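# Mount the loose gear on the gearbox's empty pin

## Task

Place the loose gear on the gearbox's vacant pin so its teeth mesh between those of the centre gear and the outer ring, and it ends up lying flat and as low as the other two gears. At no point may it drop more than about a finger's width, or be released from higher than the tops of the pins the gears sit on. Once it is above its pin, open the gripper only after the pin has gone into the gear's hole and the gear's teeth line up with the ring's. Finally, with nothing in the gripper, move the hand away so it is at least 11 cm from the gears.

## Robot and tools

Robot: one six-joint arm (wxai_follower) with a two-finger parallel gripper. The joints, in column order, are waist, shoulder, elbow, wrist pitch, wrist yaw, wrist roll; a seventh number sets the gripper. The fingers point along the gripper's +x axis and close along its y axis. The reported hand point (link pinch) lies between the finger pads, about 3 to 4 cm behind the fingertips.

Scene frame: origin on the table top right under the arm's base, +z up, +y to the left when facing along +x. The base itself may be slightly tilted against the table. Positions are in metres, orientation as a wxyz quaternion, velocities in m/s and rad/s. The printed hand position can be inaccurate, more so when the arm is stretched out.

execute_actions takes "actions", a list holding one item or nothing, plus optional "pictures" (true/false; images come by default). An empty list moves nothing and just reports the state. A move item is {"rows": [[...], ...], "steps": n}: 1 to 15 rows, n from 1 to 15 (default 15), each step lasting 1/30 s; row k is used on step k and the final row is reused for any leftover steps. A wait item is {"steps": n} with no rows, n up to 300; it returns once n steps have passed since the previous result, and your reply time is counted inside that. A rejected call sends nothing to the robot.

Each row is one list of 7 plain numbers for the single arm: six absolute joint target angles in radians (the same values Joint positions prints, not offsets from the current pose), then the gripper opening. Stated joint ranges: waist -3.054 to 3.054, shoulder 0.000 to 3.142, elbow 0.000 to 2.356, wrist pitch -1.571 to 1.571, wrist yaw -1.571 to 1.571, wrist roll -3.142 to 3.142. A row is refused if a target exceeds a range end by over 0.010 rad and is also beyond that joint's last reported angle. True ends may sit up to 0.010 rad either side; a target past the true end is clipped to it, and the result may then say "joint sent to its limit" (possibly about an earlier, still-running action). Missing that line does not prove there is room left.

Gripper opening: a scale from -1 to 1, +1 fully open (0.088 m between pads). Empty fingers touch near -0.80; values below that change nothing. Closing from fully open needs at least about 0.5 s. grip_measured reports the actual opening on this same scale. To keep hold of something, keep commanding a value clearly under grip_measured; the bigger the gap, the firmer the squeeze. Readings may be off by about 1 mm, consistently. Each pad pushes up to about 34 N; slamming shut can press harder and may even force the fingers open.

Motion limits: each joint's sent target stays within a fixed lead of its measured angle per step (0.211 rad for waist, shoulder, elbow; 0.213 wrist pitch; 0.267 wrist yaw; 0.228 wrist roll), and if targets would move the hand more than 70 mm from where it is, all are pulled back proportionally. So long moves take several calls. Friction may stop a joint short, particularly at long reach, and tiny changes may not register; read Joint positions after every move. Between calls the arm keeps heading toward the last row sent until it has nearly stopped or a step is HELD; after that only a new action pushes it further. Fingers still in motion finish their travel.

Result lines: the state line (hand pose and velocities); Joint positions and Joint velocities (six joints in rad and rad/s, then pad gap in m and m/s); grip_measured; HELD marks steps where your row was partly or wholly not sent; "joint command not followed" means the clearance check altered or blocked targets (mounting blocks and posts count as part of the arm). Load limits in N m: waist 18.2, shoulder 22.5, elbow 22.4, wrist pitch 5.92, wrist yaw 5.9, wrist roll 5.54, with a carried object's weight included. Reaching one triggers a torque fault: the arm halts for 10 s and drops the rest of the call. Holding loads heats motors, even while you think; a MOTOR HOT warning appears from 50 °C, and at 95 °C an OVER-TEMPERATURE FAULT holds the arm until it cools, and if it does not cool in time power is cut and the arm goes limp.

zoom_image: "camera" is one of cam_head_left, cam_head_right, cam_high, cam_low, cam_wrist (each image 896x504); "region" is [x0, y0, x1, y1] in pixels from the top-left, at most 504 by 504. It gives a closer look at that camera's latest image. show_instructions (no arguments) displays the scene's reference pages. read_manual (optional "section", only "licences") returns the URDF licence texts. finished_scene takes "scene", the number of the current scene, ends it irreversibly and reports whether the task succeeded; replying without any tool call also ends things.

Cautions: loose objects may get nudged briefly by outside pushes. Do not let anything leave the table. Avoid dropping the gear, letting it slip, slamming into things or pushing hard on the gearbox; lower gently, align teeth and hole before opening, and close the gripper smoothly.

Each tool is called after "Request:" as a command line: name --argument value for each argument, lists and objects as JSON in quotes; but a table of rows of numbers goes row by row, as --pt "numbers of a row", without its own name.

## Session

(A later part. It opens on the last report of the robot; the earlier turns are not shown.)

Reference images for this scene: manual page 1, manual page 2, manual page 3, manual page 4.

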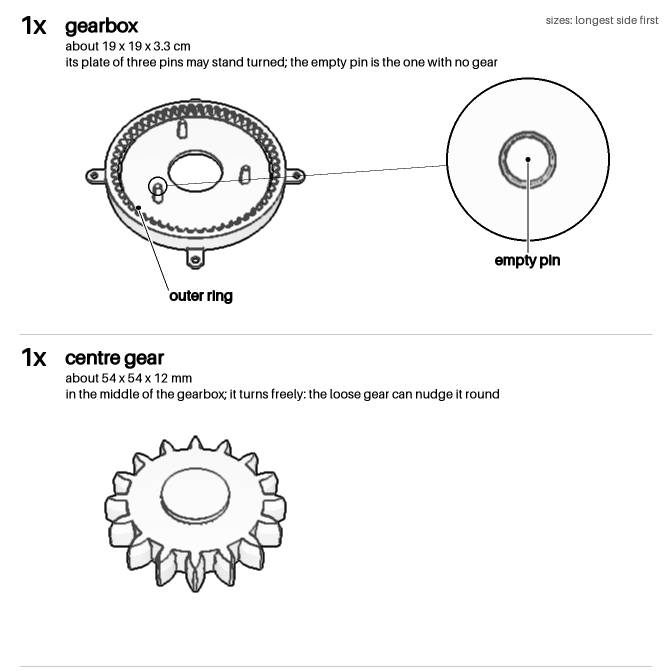

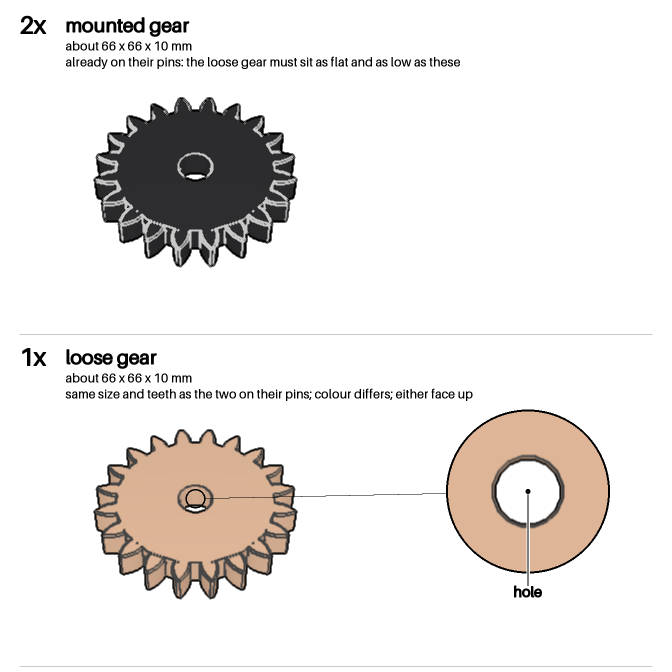

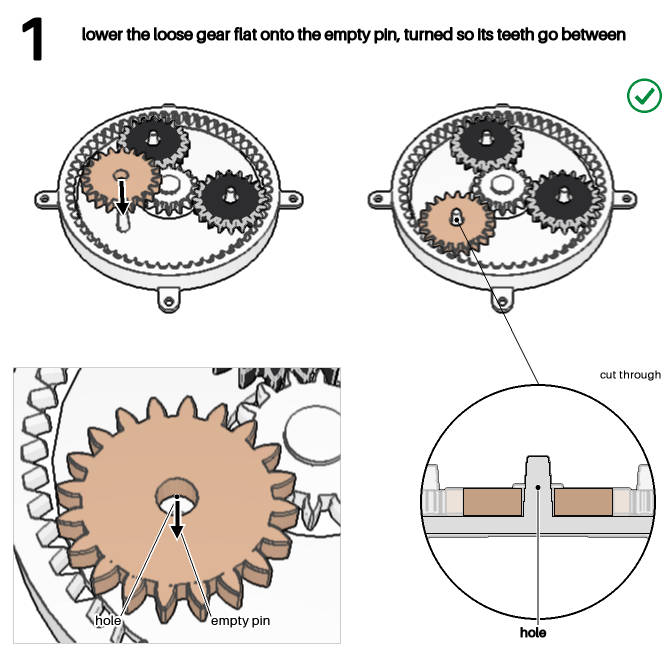

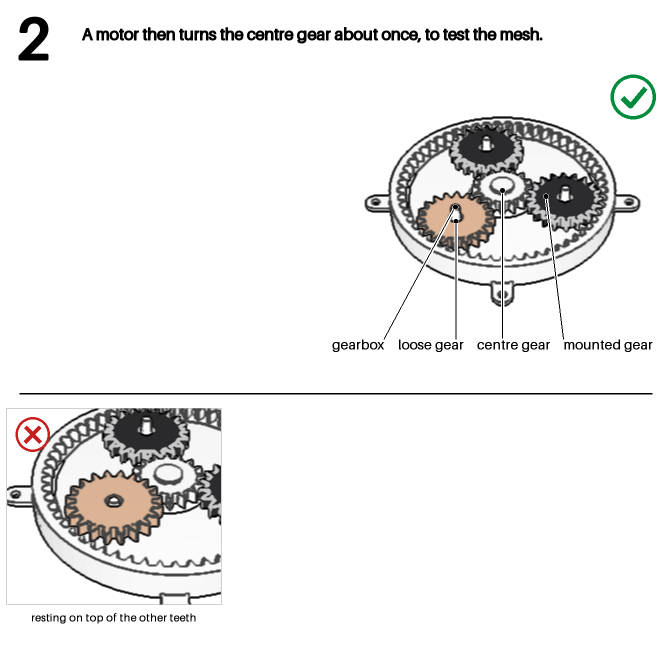

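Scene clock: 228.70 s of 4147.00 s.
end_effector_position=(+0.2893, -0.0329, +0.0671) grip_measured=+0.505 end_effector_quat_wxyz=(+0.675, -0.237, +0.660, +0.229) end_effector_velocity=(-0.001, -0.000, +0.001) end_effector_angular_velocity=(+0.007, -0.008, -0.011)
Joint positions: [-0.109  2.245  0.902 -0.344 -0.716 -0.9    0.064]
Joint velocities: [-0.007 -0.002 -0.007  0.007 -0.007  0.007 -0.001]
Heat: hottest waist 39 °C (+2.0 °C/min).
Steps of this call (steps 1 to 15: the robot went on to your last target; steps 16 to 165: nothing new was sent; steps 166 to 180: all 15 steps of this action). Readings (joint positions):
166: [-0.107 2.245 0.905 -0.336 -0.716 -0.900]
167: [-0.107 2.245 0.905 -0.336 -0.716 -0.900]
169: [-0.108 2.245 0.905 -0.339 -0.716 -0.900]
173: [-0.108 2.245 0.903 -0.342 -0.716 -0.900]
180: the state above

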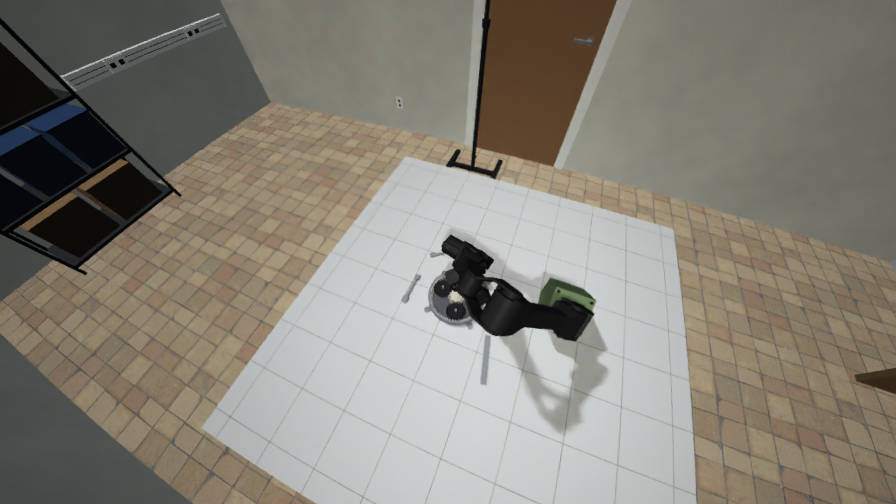

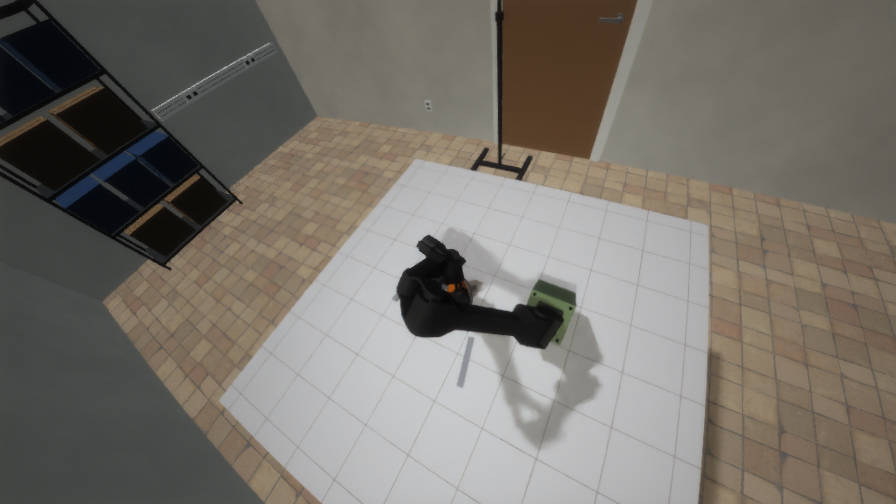

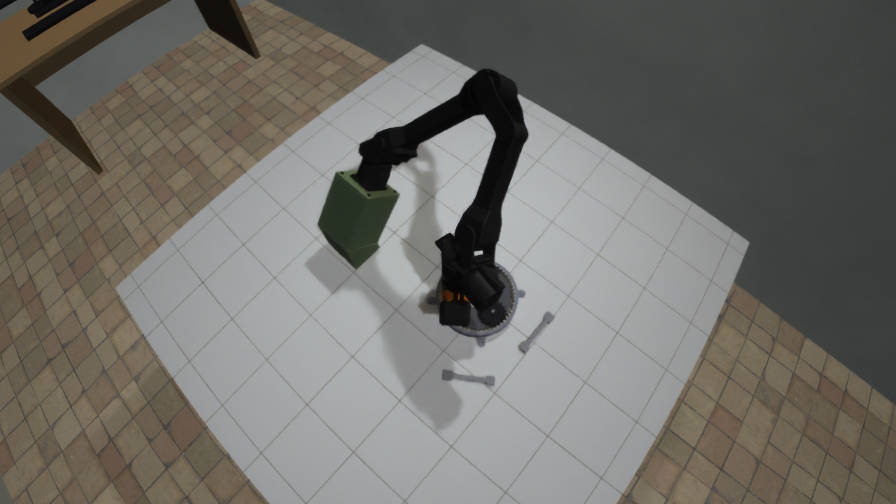

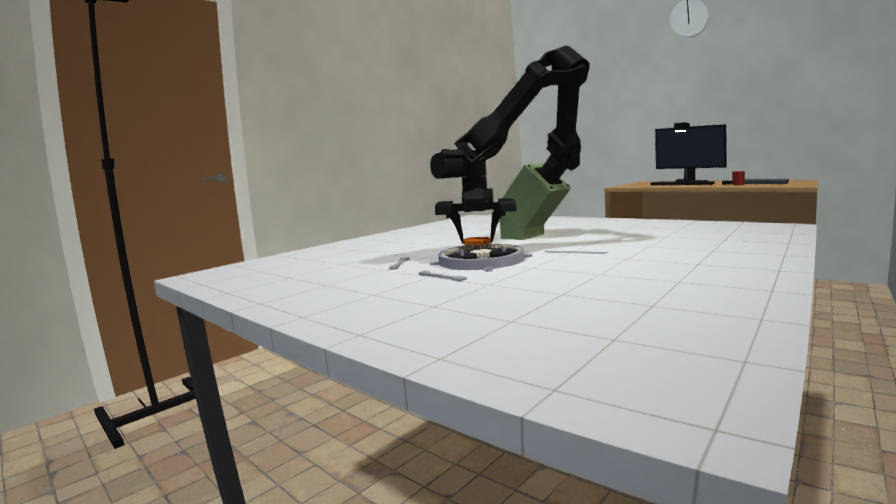

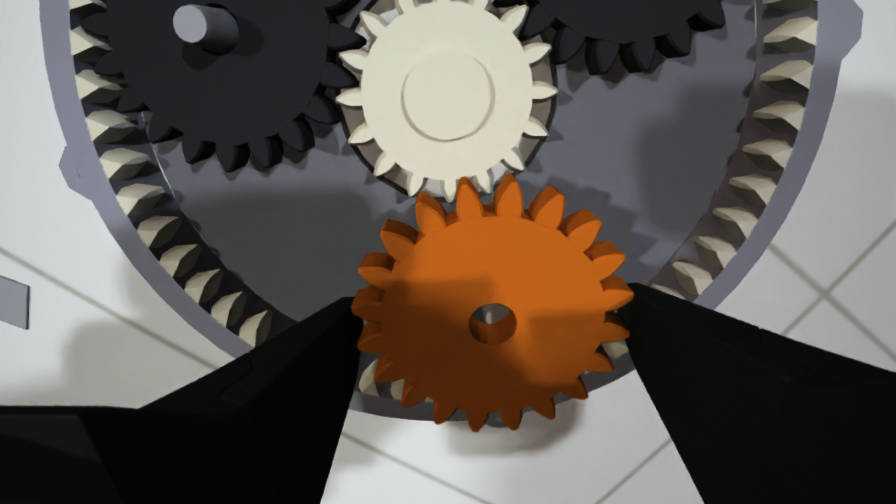

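Request:
execute_actions --actions '[{"rows":[[-0.118,2.258,0.9,-0.344,-0.716,-0.9,0.2]]}]'

Request:
zoom_image --camera "cam_wrist" --region '[420,260,560,380]'

Scene clock: 232.13 s of 4147.00 s.
end_effector_position=(+0.2880, -0.0342, +0.0672) grip_measured=+0.505 end_effector_quat_wxyz=(+0.675, -0.234, +0.662, +0.227) end_effector_velocity=(+0.000, -0.000, -0.000) end_effector_angular_velocity=(+0.007, -0.005, -0.007)
Joint positions: [-0.114  2.247  0.9   -0.345 -0.716 -0.9    0.064]
Joint velocities: [-0.002  0.002 -0.002  0.007 -0.007  0.007  0.   ]
Heat: hottest waist 39 °C (+2.0 °C/min).
Steps of this call (steps 1 to 15: the robot went on to your last target; steps 16 to 88: nothing new was sent; steps 89 to 103: all 15 steps of this action). Readings (joint positions):
89: [-0.111 2.245 0.900 -0.346 -0.715 -0.900]
90: [-0.111 2.245 0.900 -0.346 -0.715 -0.900]
92: [-0.112 2.246 0.900 -0.346 -0.716 -0.900]
96: [-0.113 2.247 0.900 -0.345 -0.716 -0.900]
103: the state above

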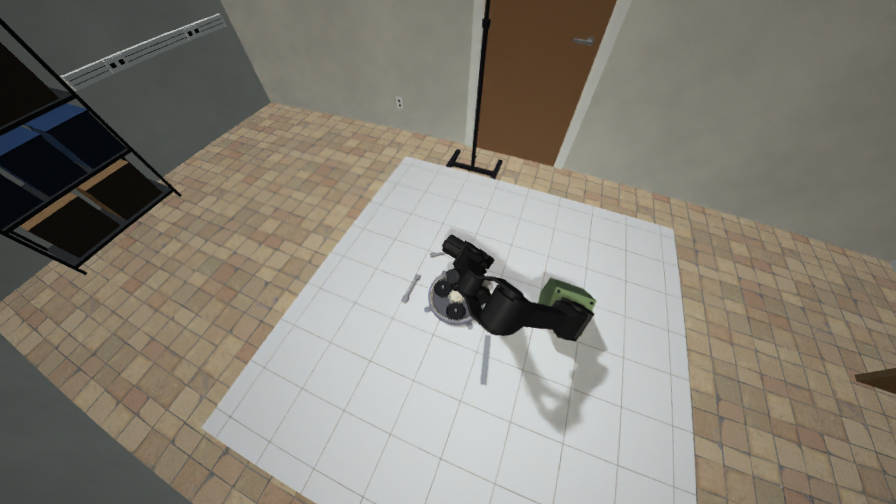

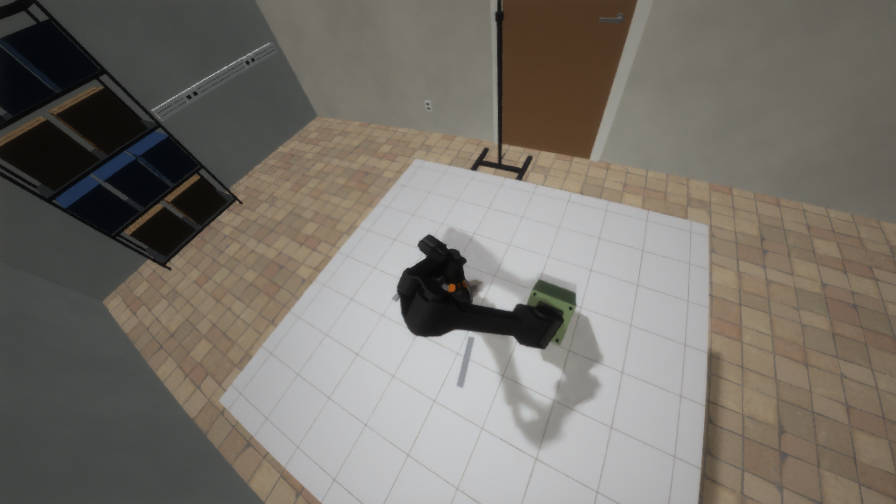

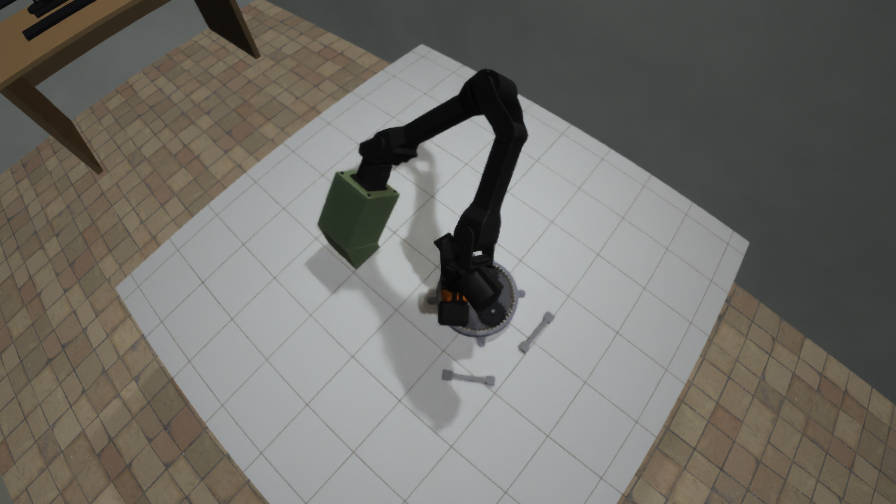

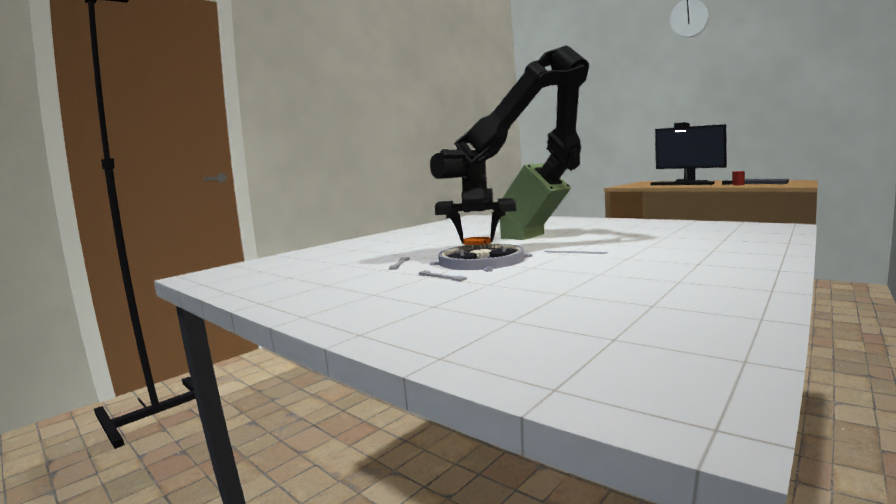

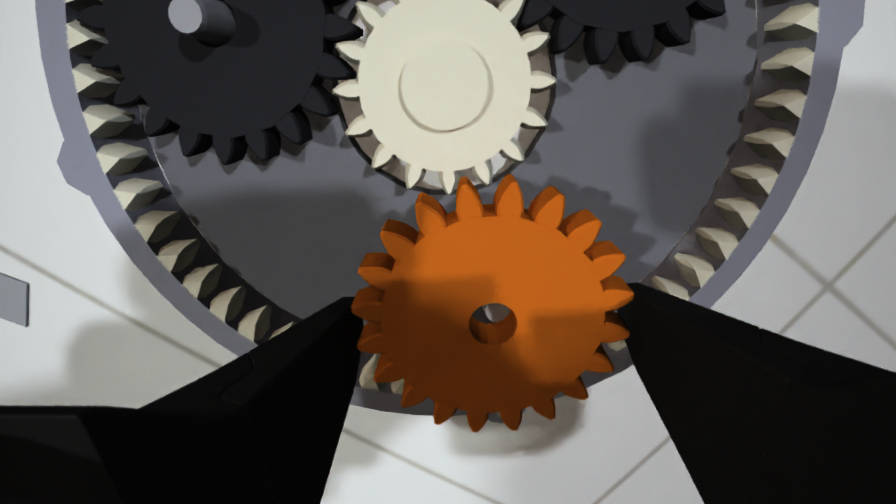

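Region (420, 260, 560, 380) of cam_wrist's 896x504 image, scaled by 3.600, with more detail than that image has; it fills the top 432 rows of this view, and the rest is white.

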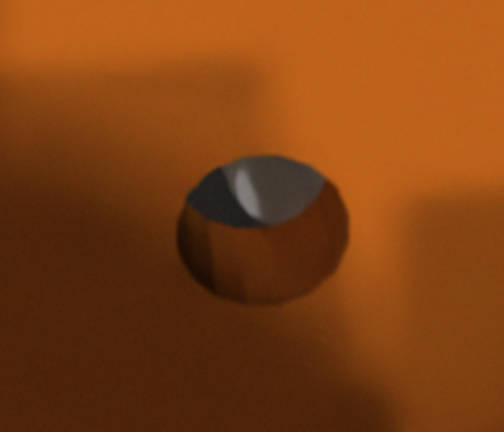

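Request:
execute_actions --actions '[{"rows":[[-0.114,2.245,0.914,-0.344,-0.716,-0.9,0.2]]}]'

Request:
zoom_image --camera "cam_wrist" --region '[420,260,560,380]'

Scene clock: 237.20 s of 4147.00 s.
end_effector_position=(+0.2902, -0.0346, +0.0678) grip_measured=+0.505 end_effector_quat_wxyz=(+0.676, -0.236, +0.660, +0.227) end_effector_velocity=(+0.000, +0.002, +0.000) end_effector_angular_velocity=(+0.007, +0.002, +0.008)
Joint positions: [-0.114  2.249  0.906 -0.345 -0.716 -0.9    0.064]
Joint velocities: [ 0.002 -0.002  0.002 -0.007 -0.007 -0.007 -0.   ]
Heat: hottest waist 39 °C (+2.0 °C/min).
Steps of this call (steps 1 to 15: the robot went on to your last target; steps 16 to 137: nothing new was sent; steps 138 to 152: all 15 steps of this action). Readings (joint positions):
138: [-0.116 2.249 0.900 -0.345 -0.716 -0.900]
139: [-0.116 2.249 0.900 -0.345 -0.716 -0.900]
141: [-0.115 2.249 0.902 -0.345 -0.716 -0.900]
145: [-0.115 2.249 0.905 -0.345 -0.716 -0.900]
152: the state above

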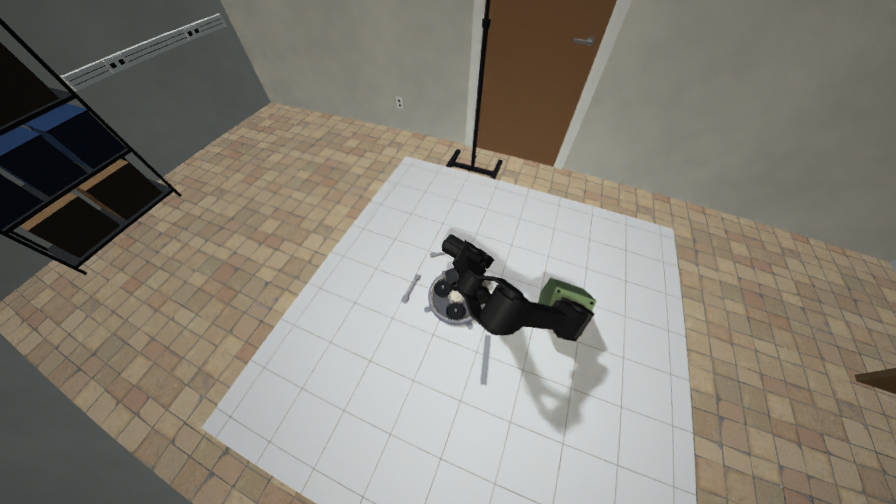

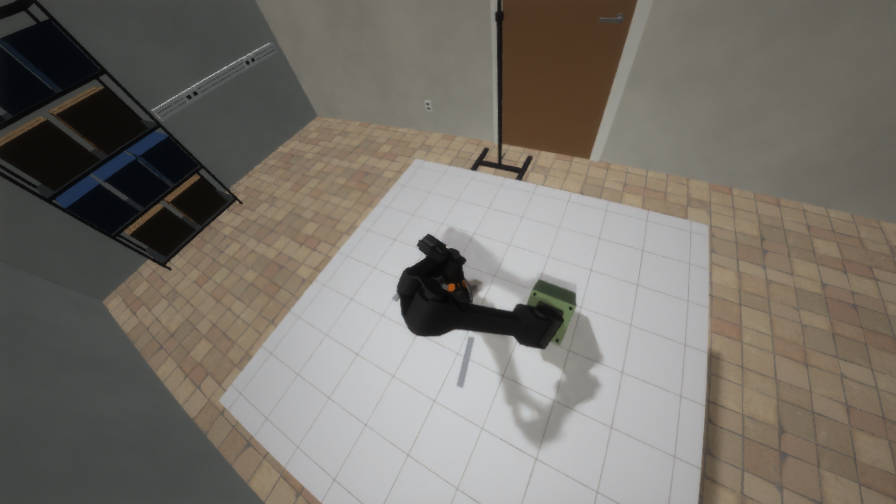

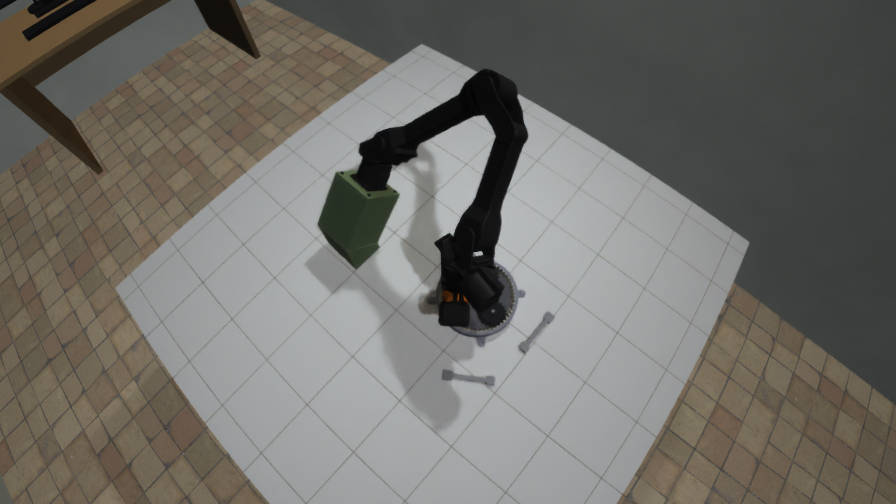

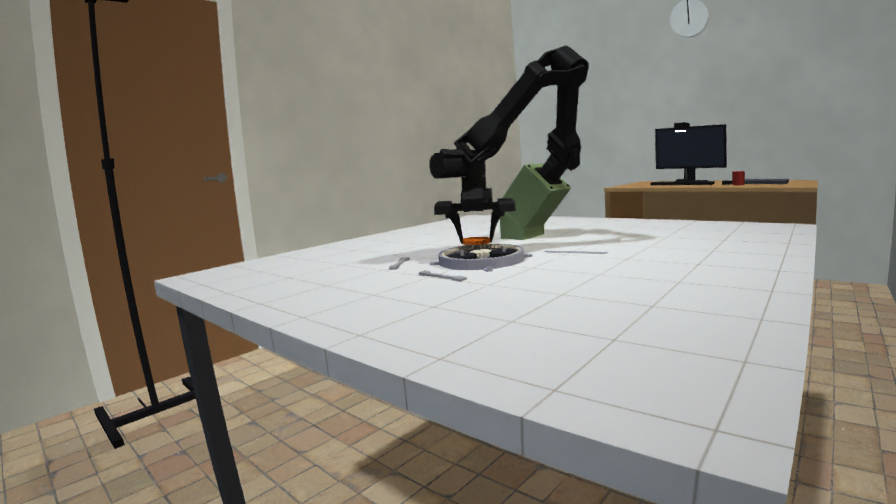

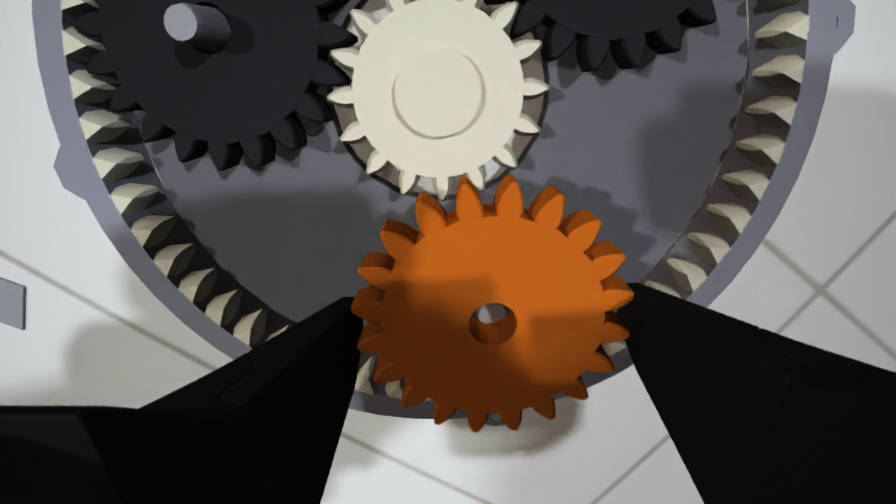

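Region (420, 260, 560, 380) of cam_wrist's 896x504 image, scaled by 3.600, with more detail than that image has; it fills the top 432 rows of this view, and the rest is white.

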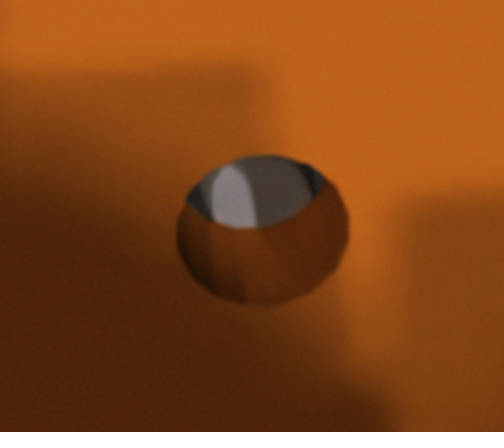

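Request:
execute_actions --actions '[{"rows":[[-0.11,2.262,0.9,-0.341,-0.716,-0.898,0.2],[-0.11,2.262,0.9,-0.341,-0.716,-0.898,0.2],[-0.108,2.264,0.9,-0.338,-0.716,-0.898,0.2],[-0.107,2.265,0.898,-0.336,-0.716,-0.896,0.2],[-0.106,2.267,0.898,-0.334,-0.716,-0.894,0.2]]}]'

Request:
zoom_image --camera "cam_wrist" --region '[420,260,560,380]'

Scene clock: 240.80 s of 4147.00 s.
end_effector_position=(+0.2907, -0.0350, +0.0670) grip_measured=+0.505 end_effector_quat_wxyz=(+0.676, -0.238, +0.659, +0.227) end_effector_velocity=(-0.002, -0.003, +0.000) end_effector_angular_velocity=(-0.007, -0.001, +0.000)
Joint positions: [-0.112  2.25   0.905 -0.337 -0.714 -0.898  0.064]
Joint velocities: [-0.007  0.002 -0.007  0.007  0.007 -0.007 -0.001]
Heat: hottest waist 39 °C (+2.0 °C/min).
Steps of this call (steps 1 to 15: the robot went on to your last target; steps 16 to 93: nothing new was sent; steps 94 to 108: all 15 steps of this action). Readings (joint positions):
94: [-0.114 2.249 0.906 -0.345 -0.716 -0.900]
95: [-0.113 2.249 0.906 -0.345 -0.716 -0.900]
97: [-0.112 2.249 0.906 -0.343 -0.715 -0.900]
101: [-0.112 2.250 0.906 -0.340 -0.714 -0.900]
108: the state above

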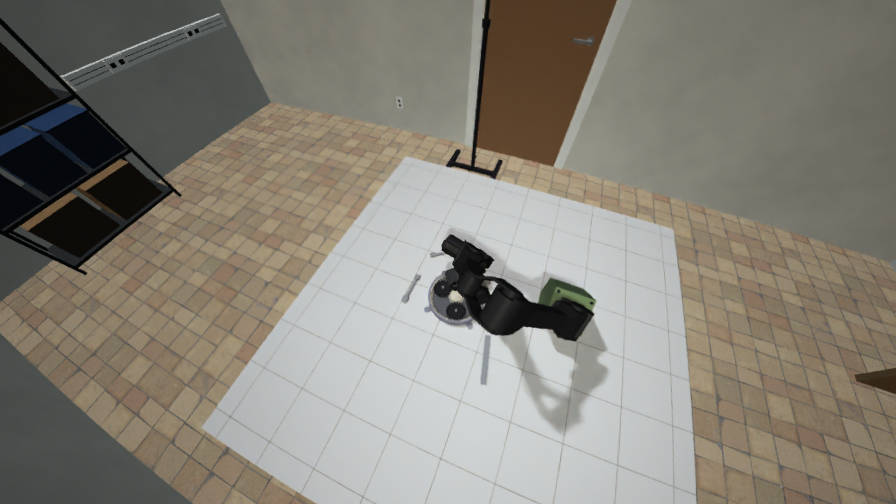

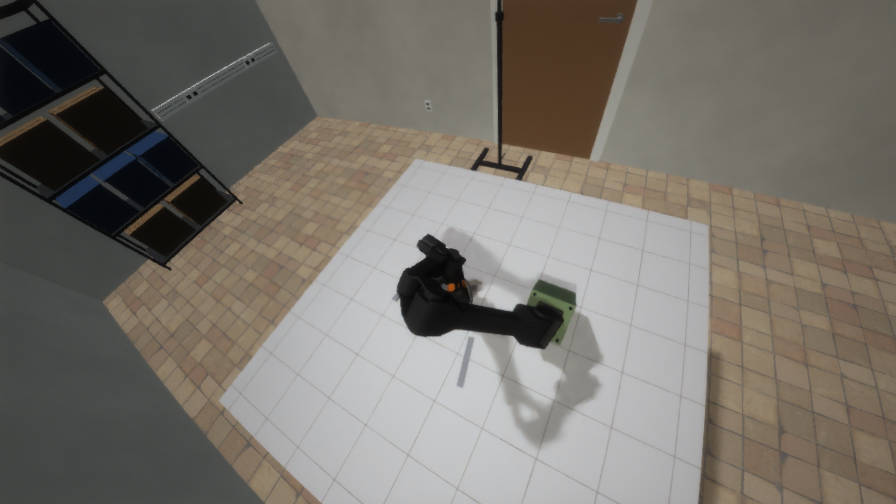

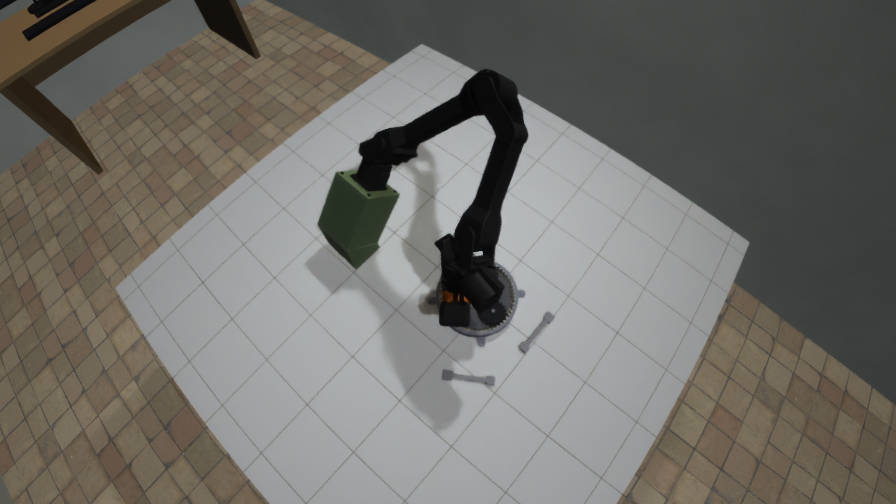

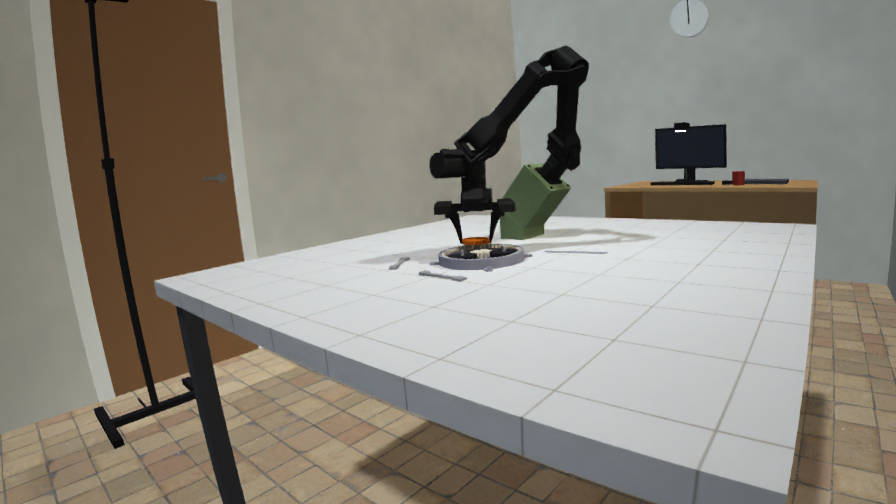

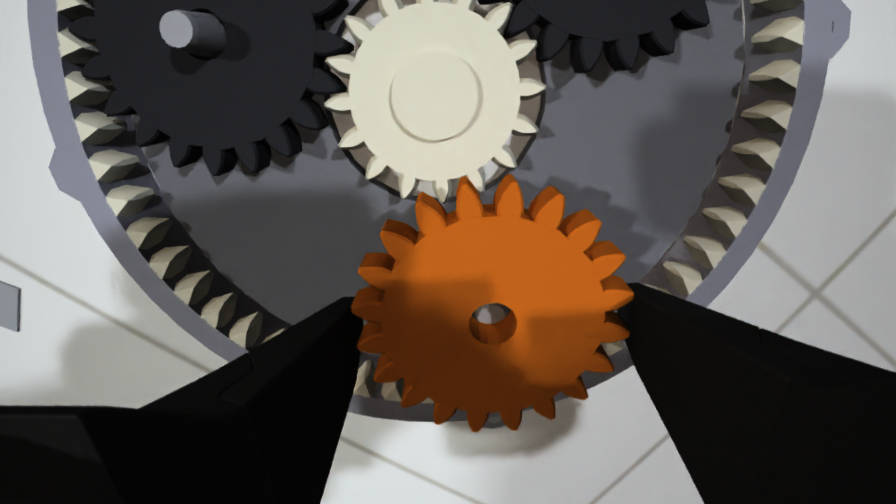

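Region (420, 260, 560, 380) of cam_wrist's 896x504 image, scaled by 3.600, with more detail than that image has; it fills the top 432 rows of this view, and the rest is white.

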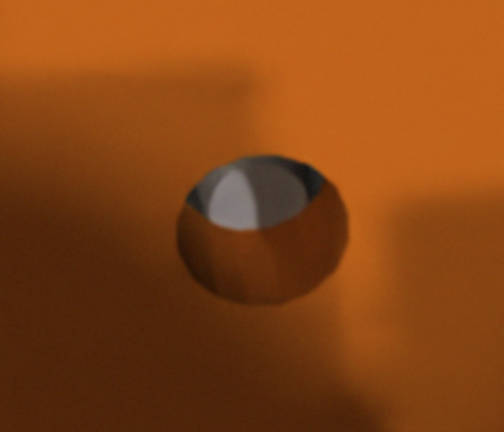

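Request:
execute_actions --actions '[]'

Request:
zoom_image --camera "cam_wrist" --region '[340,120,660,440]'

Scene clock: 250.43 s of 4147.00 s.
end_effector_position=(+0.2908, -0.0352, +0.0667) grip_measured=+0.505 end_effector_quat_wxyz=(+0.677, -0.237, +0.659, +0.227) end_effector_velocity=(-0.001, +0.001, +0.001) end_effector_angular_velocity=(+0.008, +0.002, +0.016)
Joint positions: [-0.113  2.252  0.905 -0.334 -0.716 -0.898  0.064]
Joint velocities: [-0.002 -0.002 -0.002 -0.007 -0.007 -0.022  0.   ]
Heat: hottest waist 39 °C (+1.0 °C/min).
Steps of this call (steps 1 to 15: the robot went on to your last target; steps 16 to 289: nothing new was sent). Readings (joint positions):
1: [-0.113 2.250 0.905 -0.337 -0.714 -0.898]
2: [-0.113 2.250 0.905 -0.337 -0.714 -0.898]
4: [-0.113 2.251 0.905 -0.336 -0.714 -0.898]
8: [-0.113 2.251 0.905 -0.336 -0.714 -0.898]
289: the state above
The arm was judged still, so your last target was given up. Only a new action makes it travel on or press farther. Fingers that are still opening or closing keep moving.

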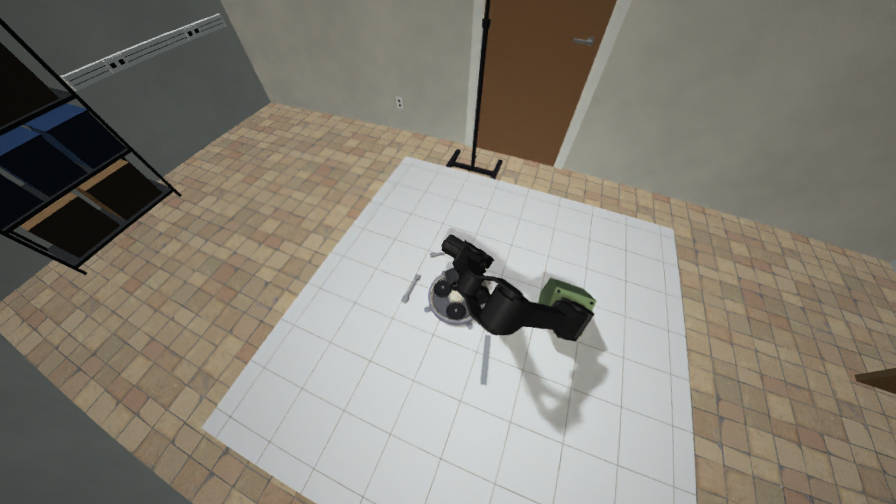

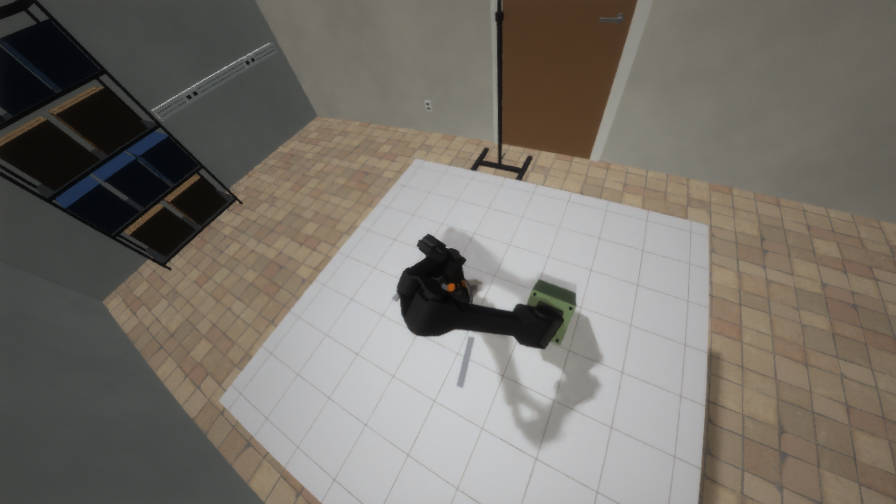

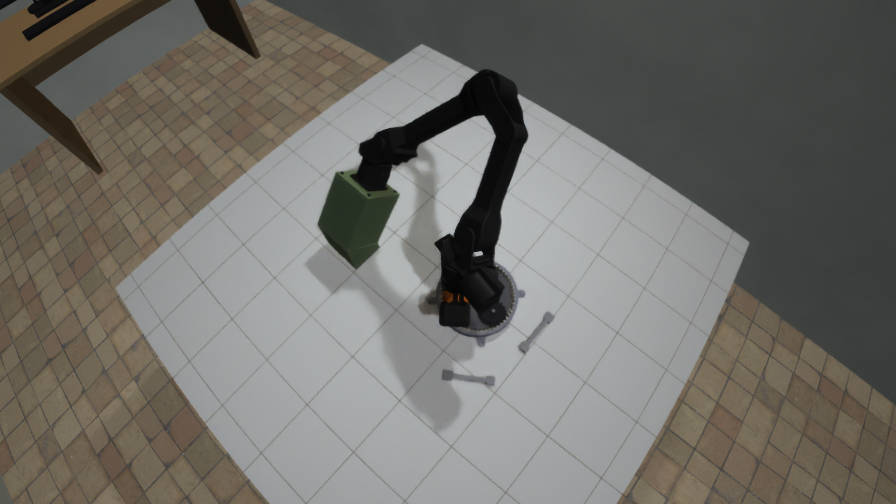

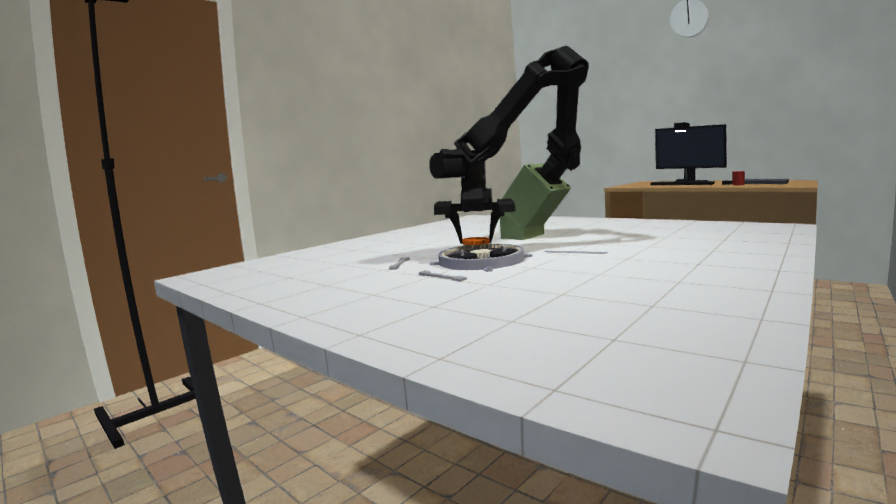

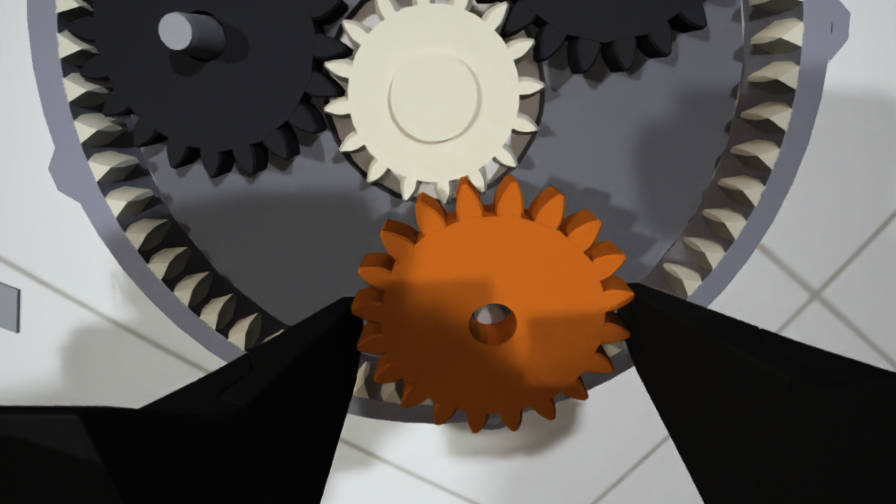

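Region (340, 120, 660, 440) of cam_wrist's 896x504 image, scaled by 1.575, with more detail than that image has.

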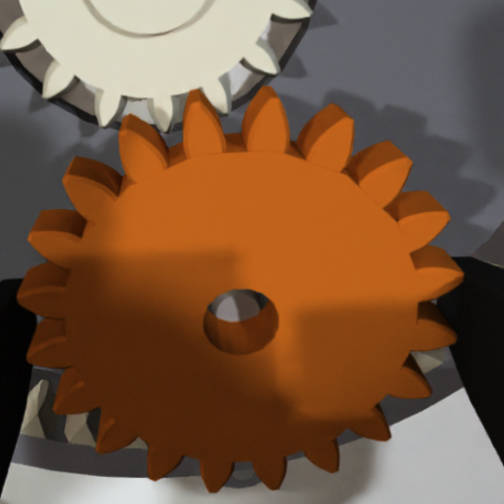

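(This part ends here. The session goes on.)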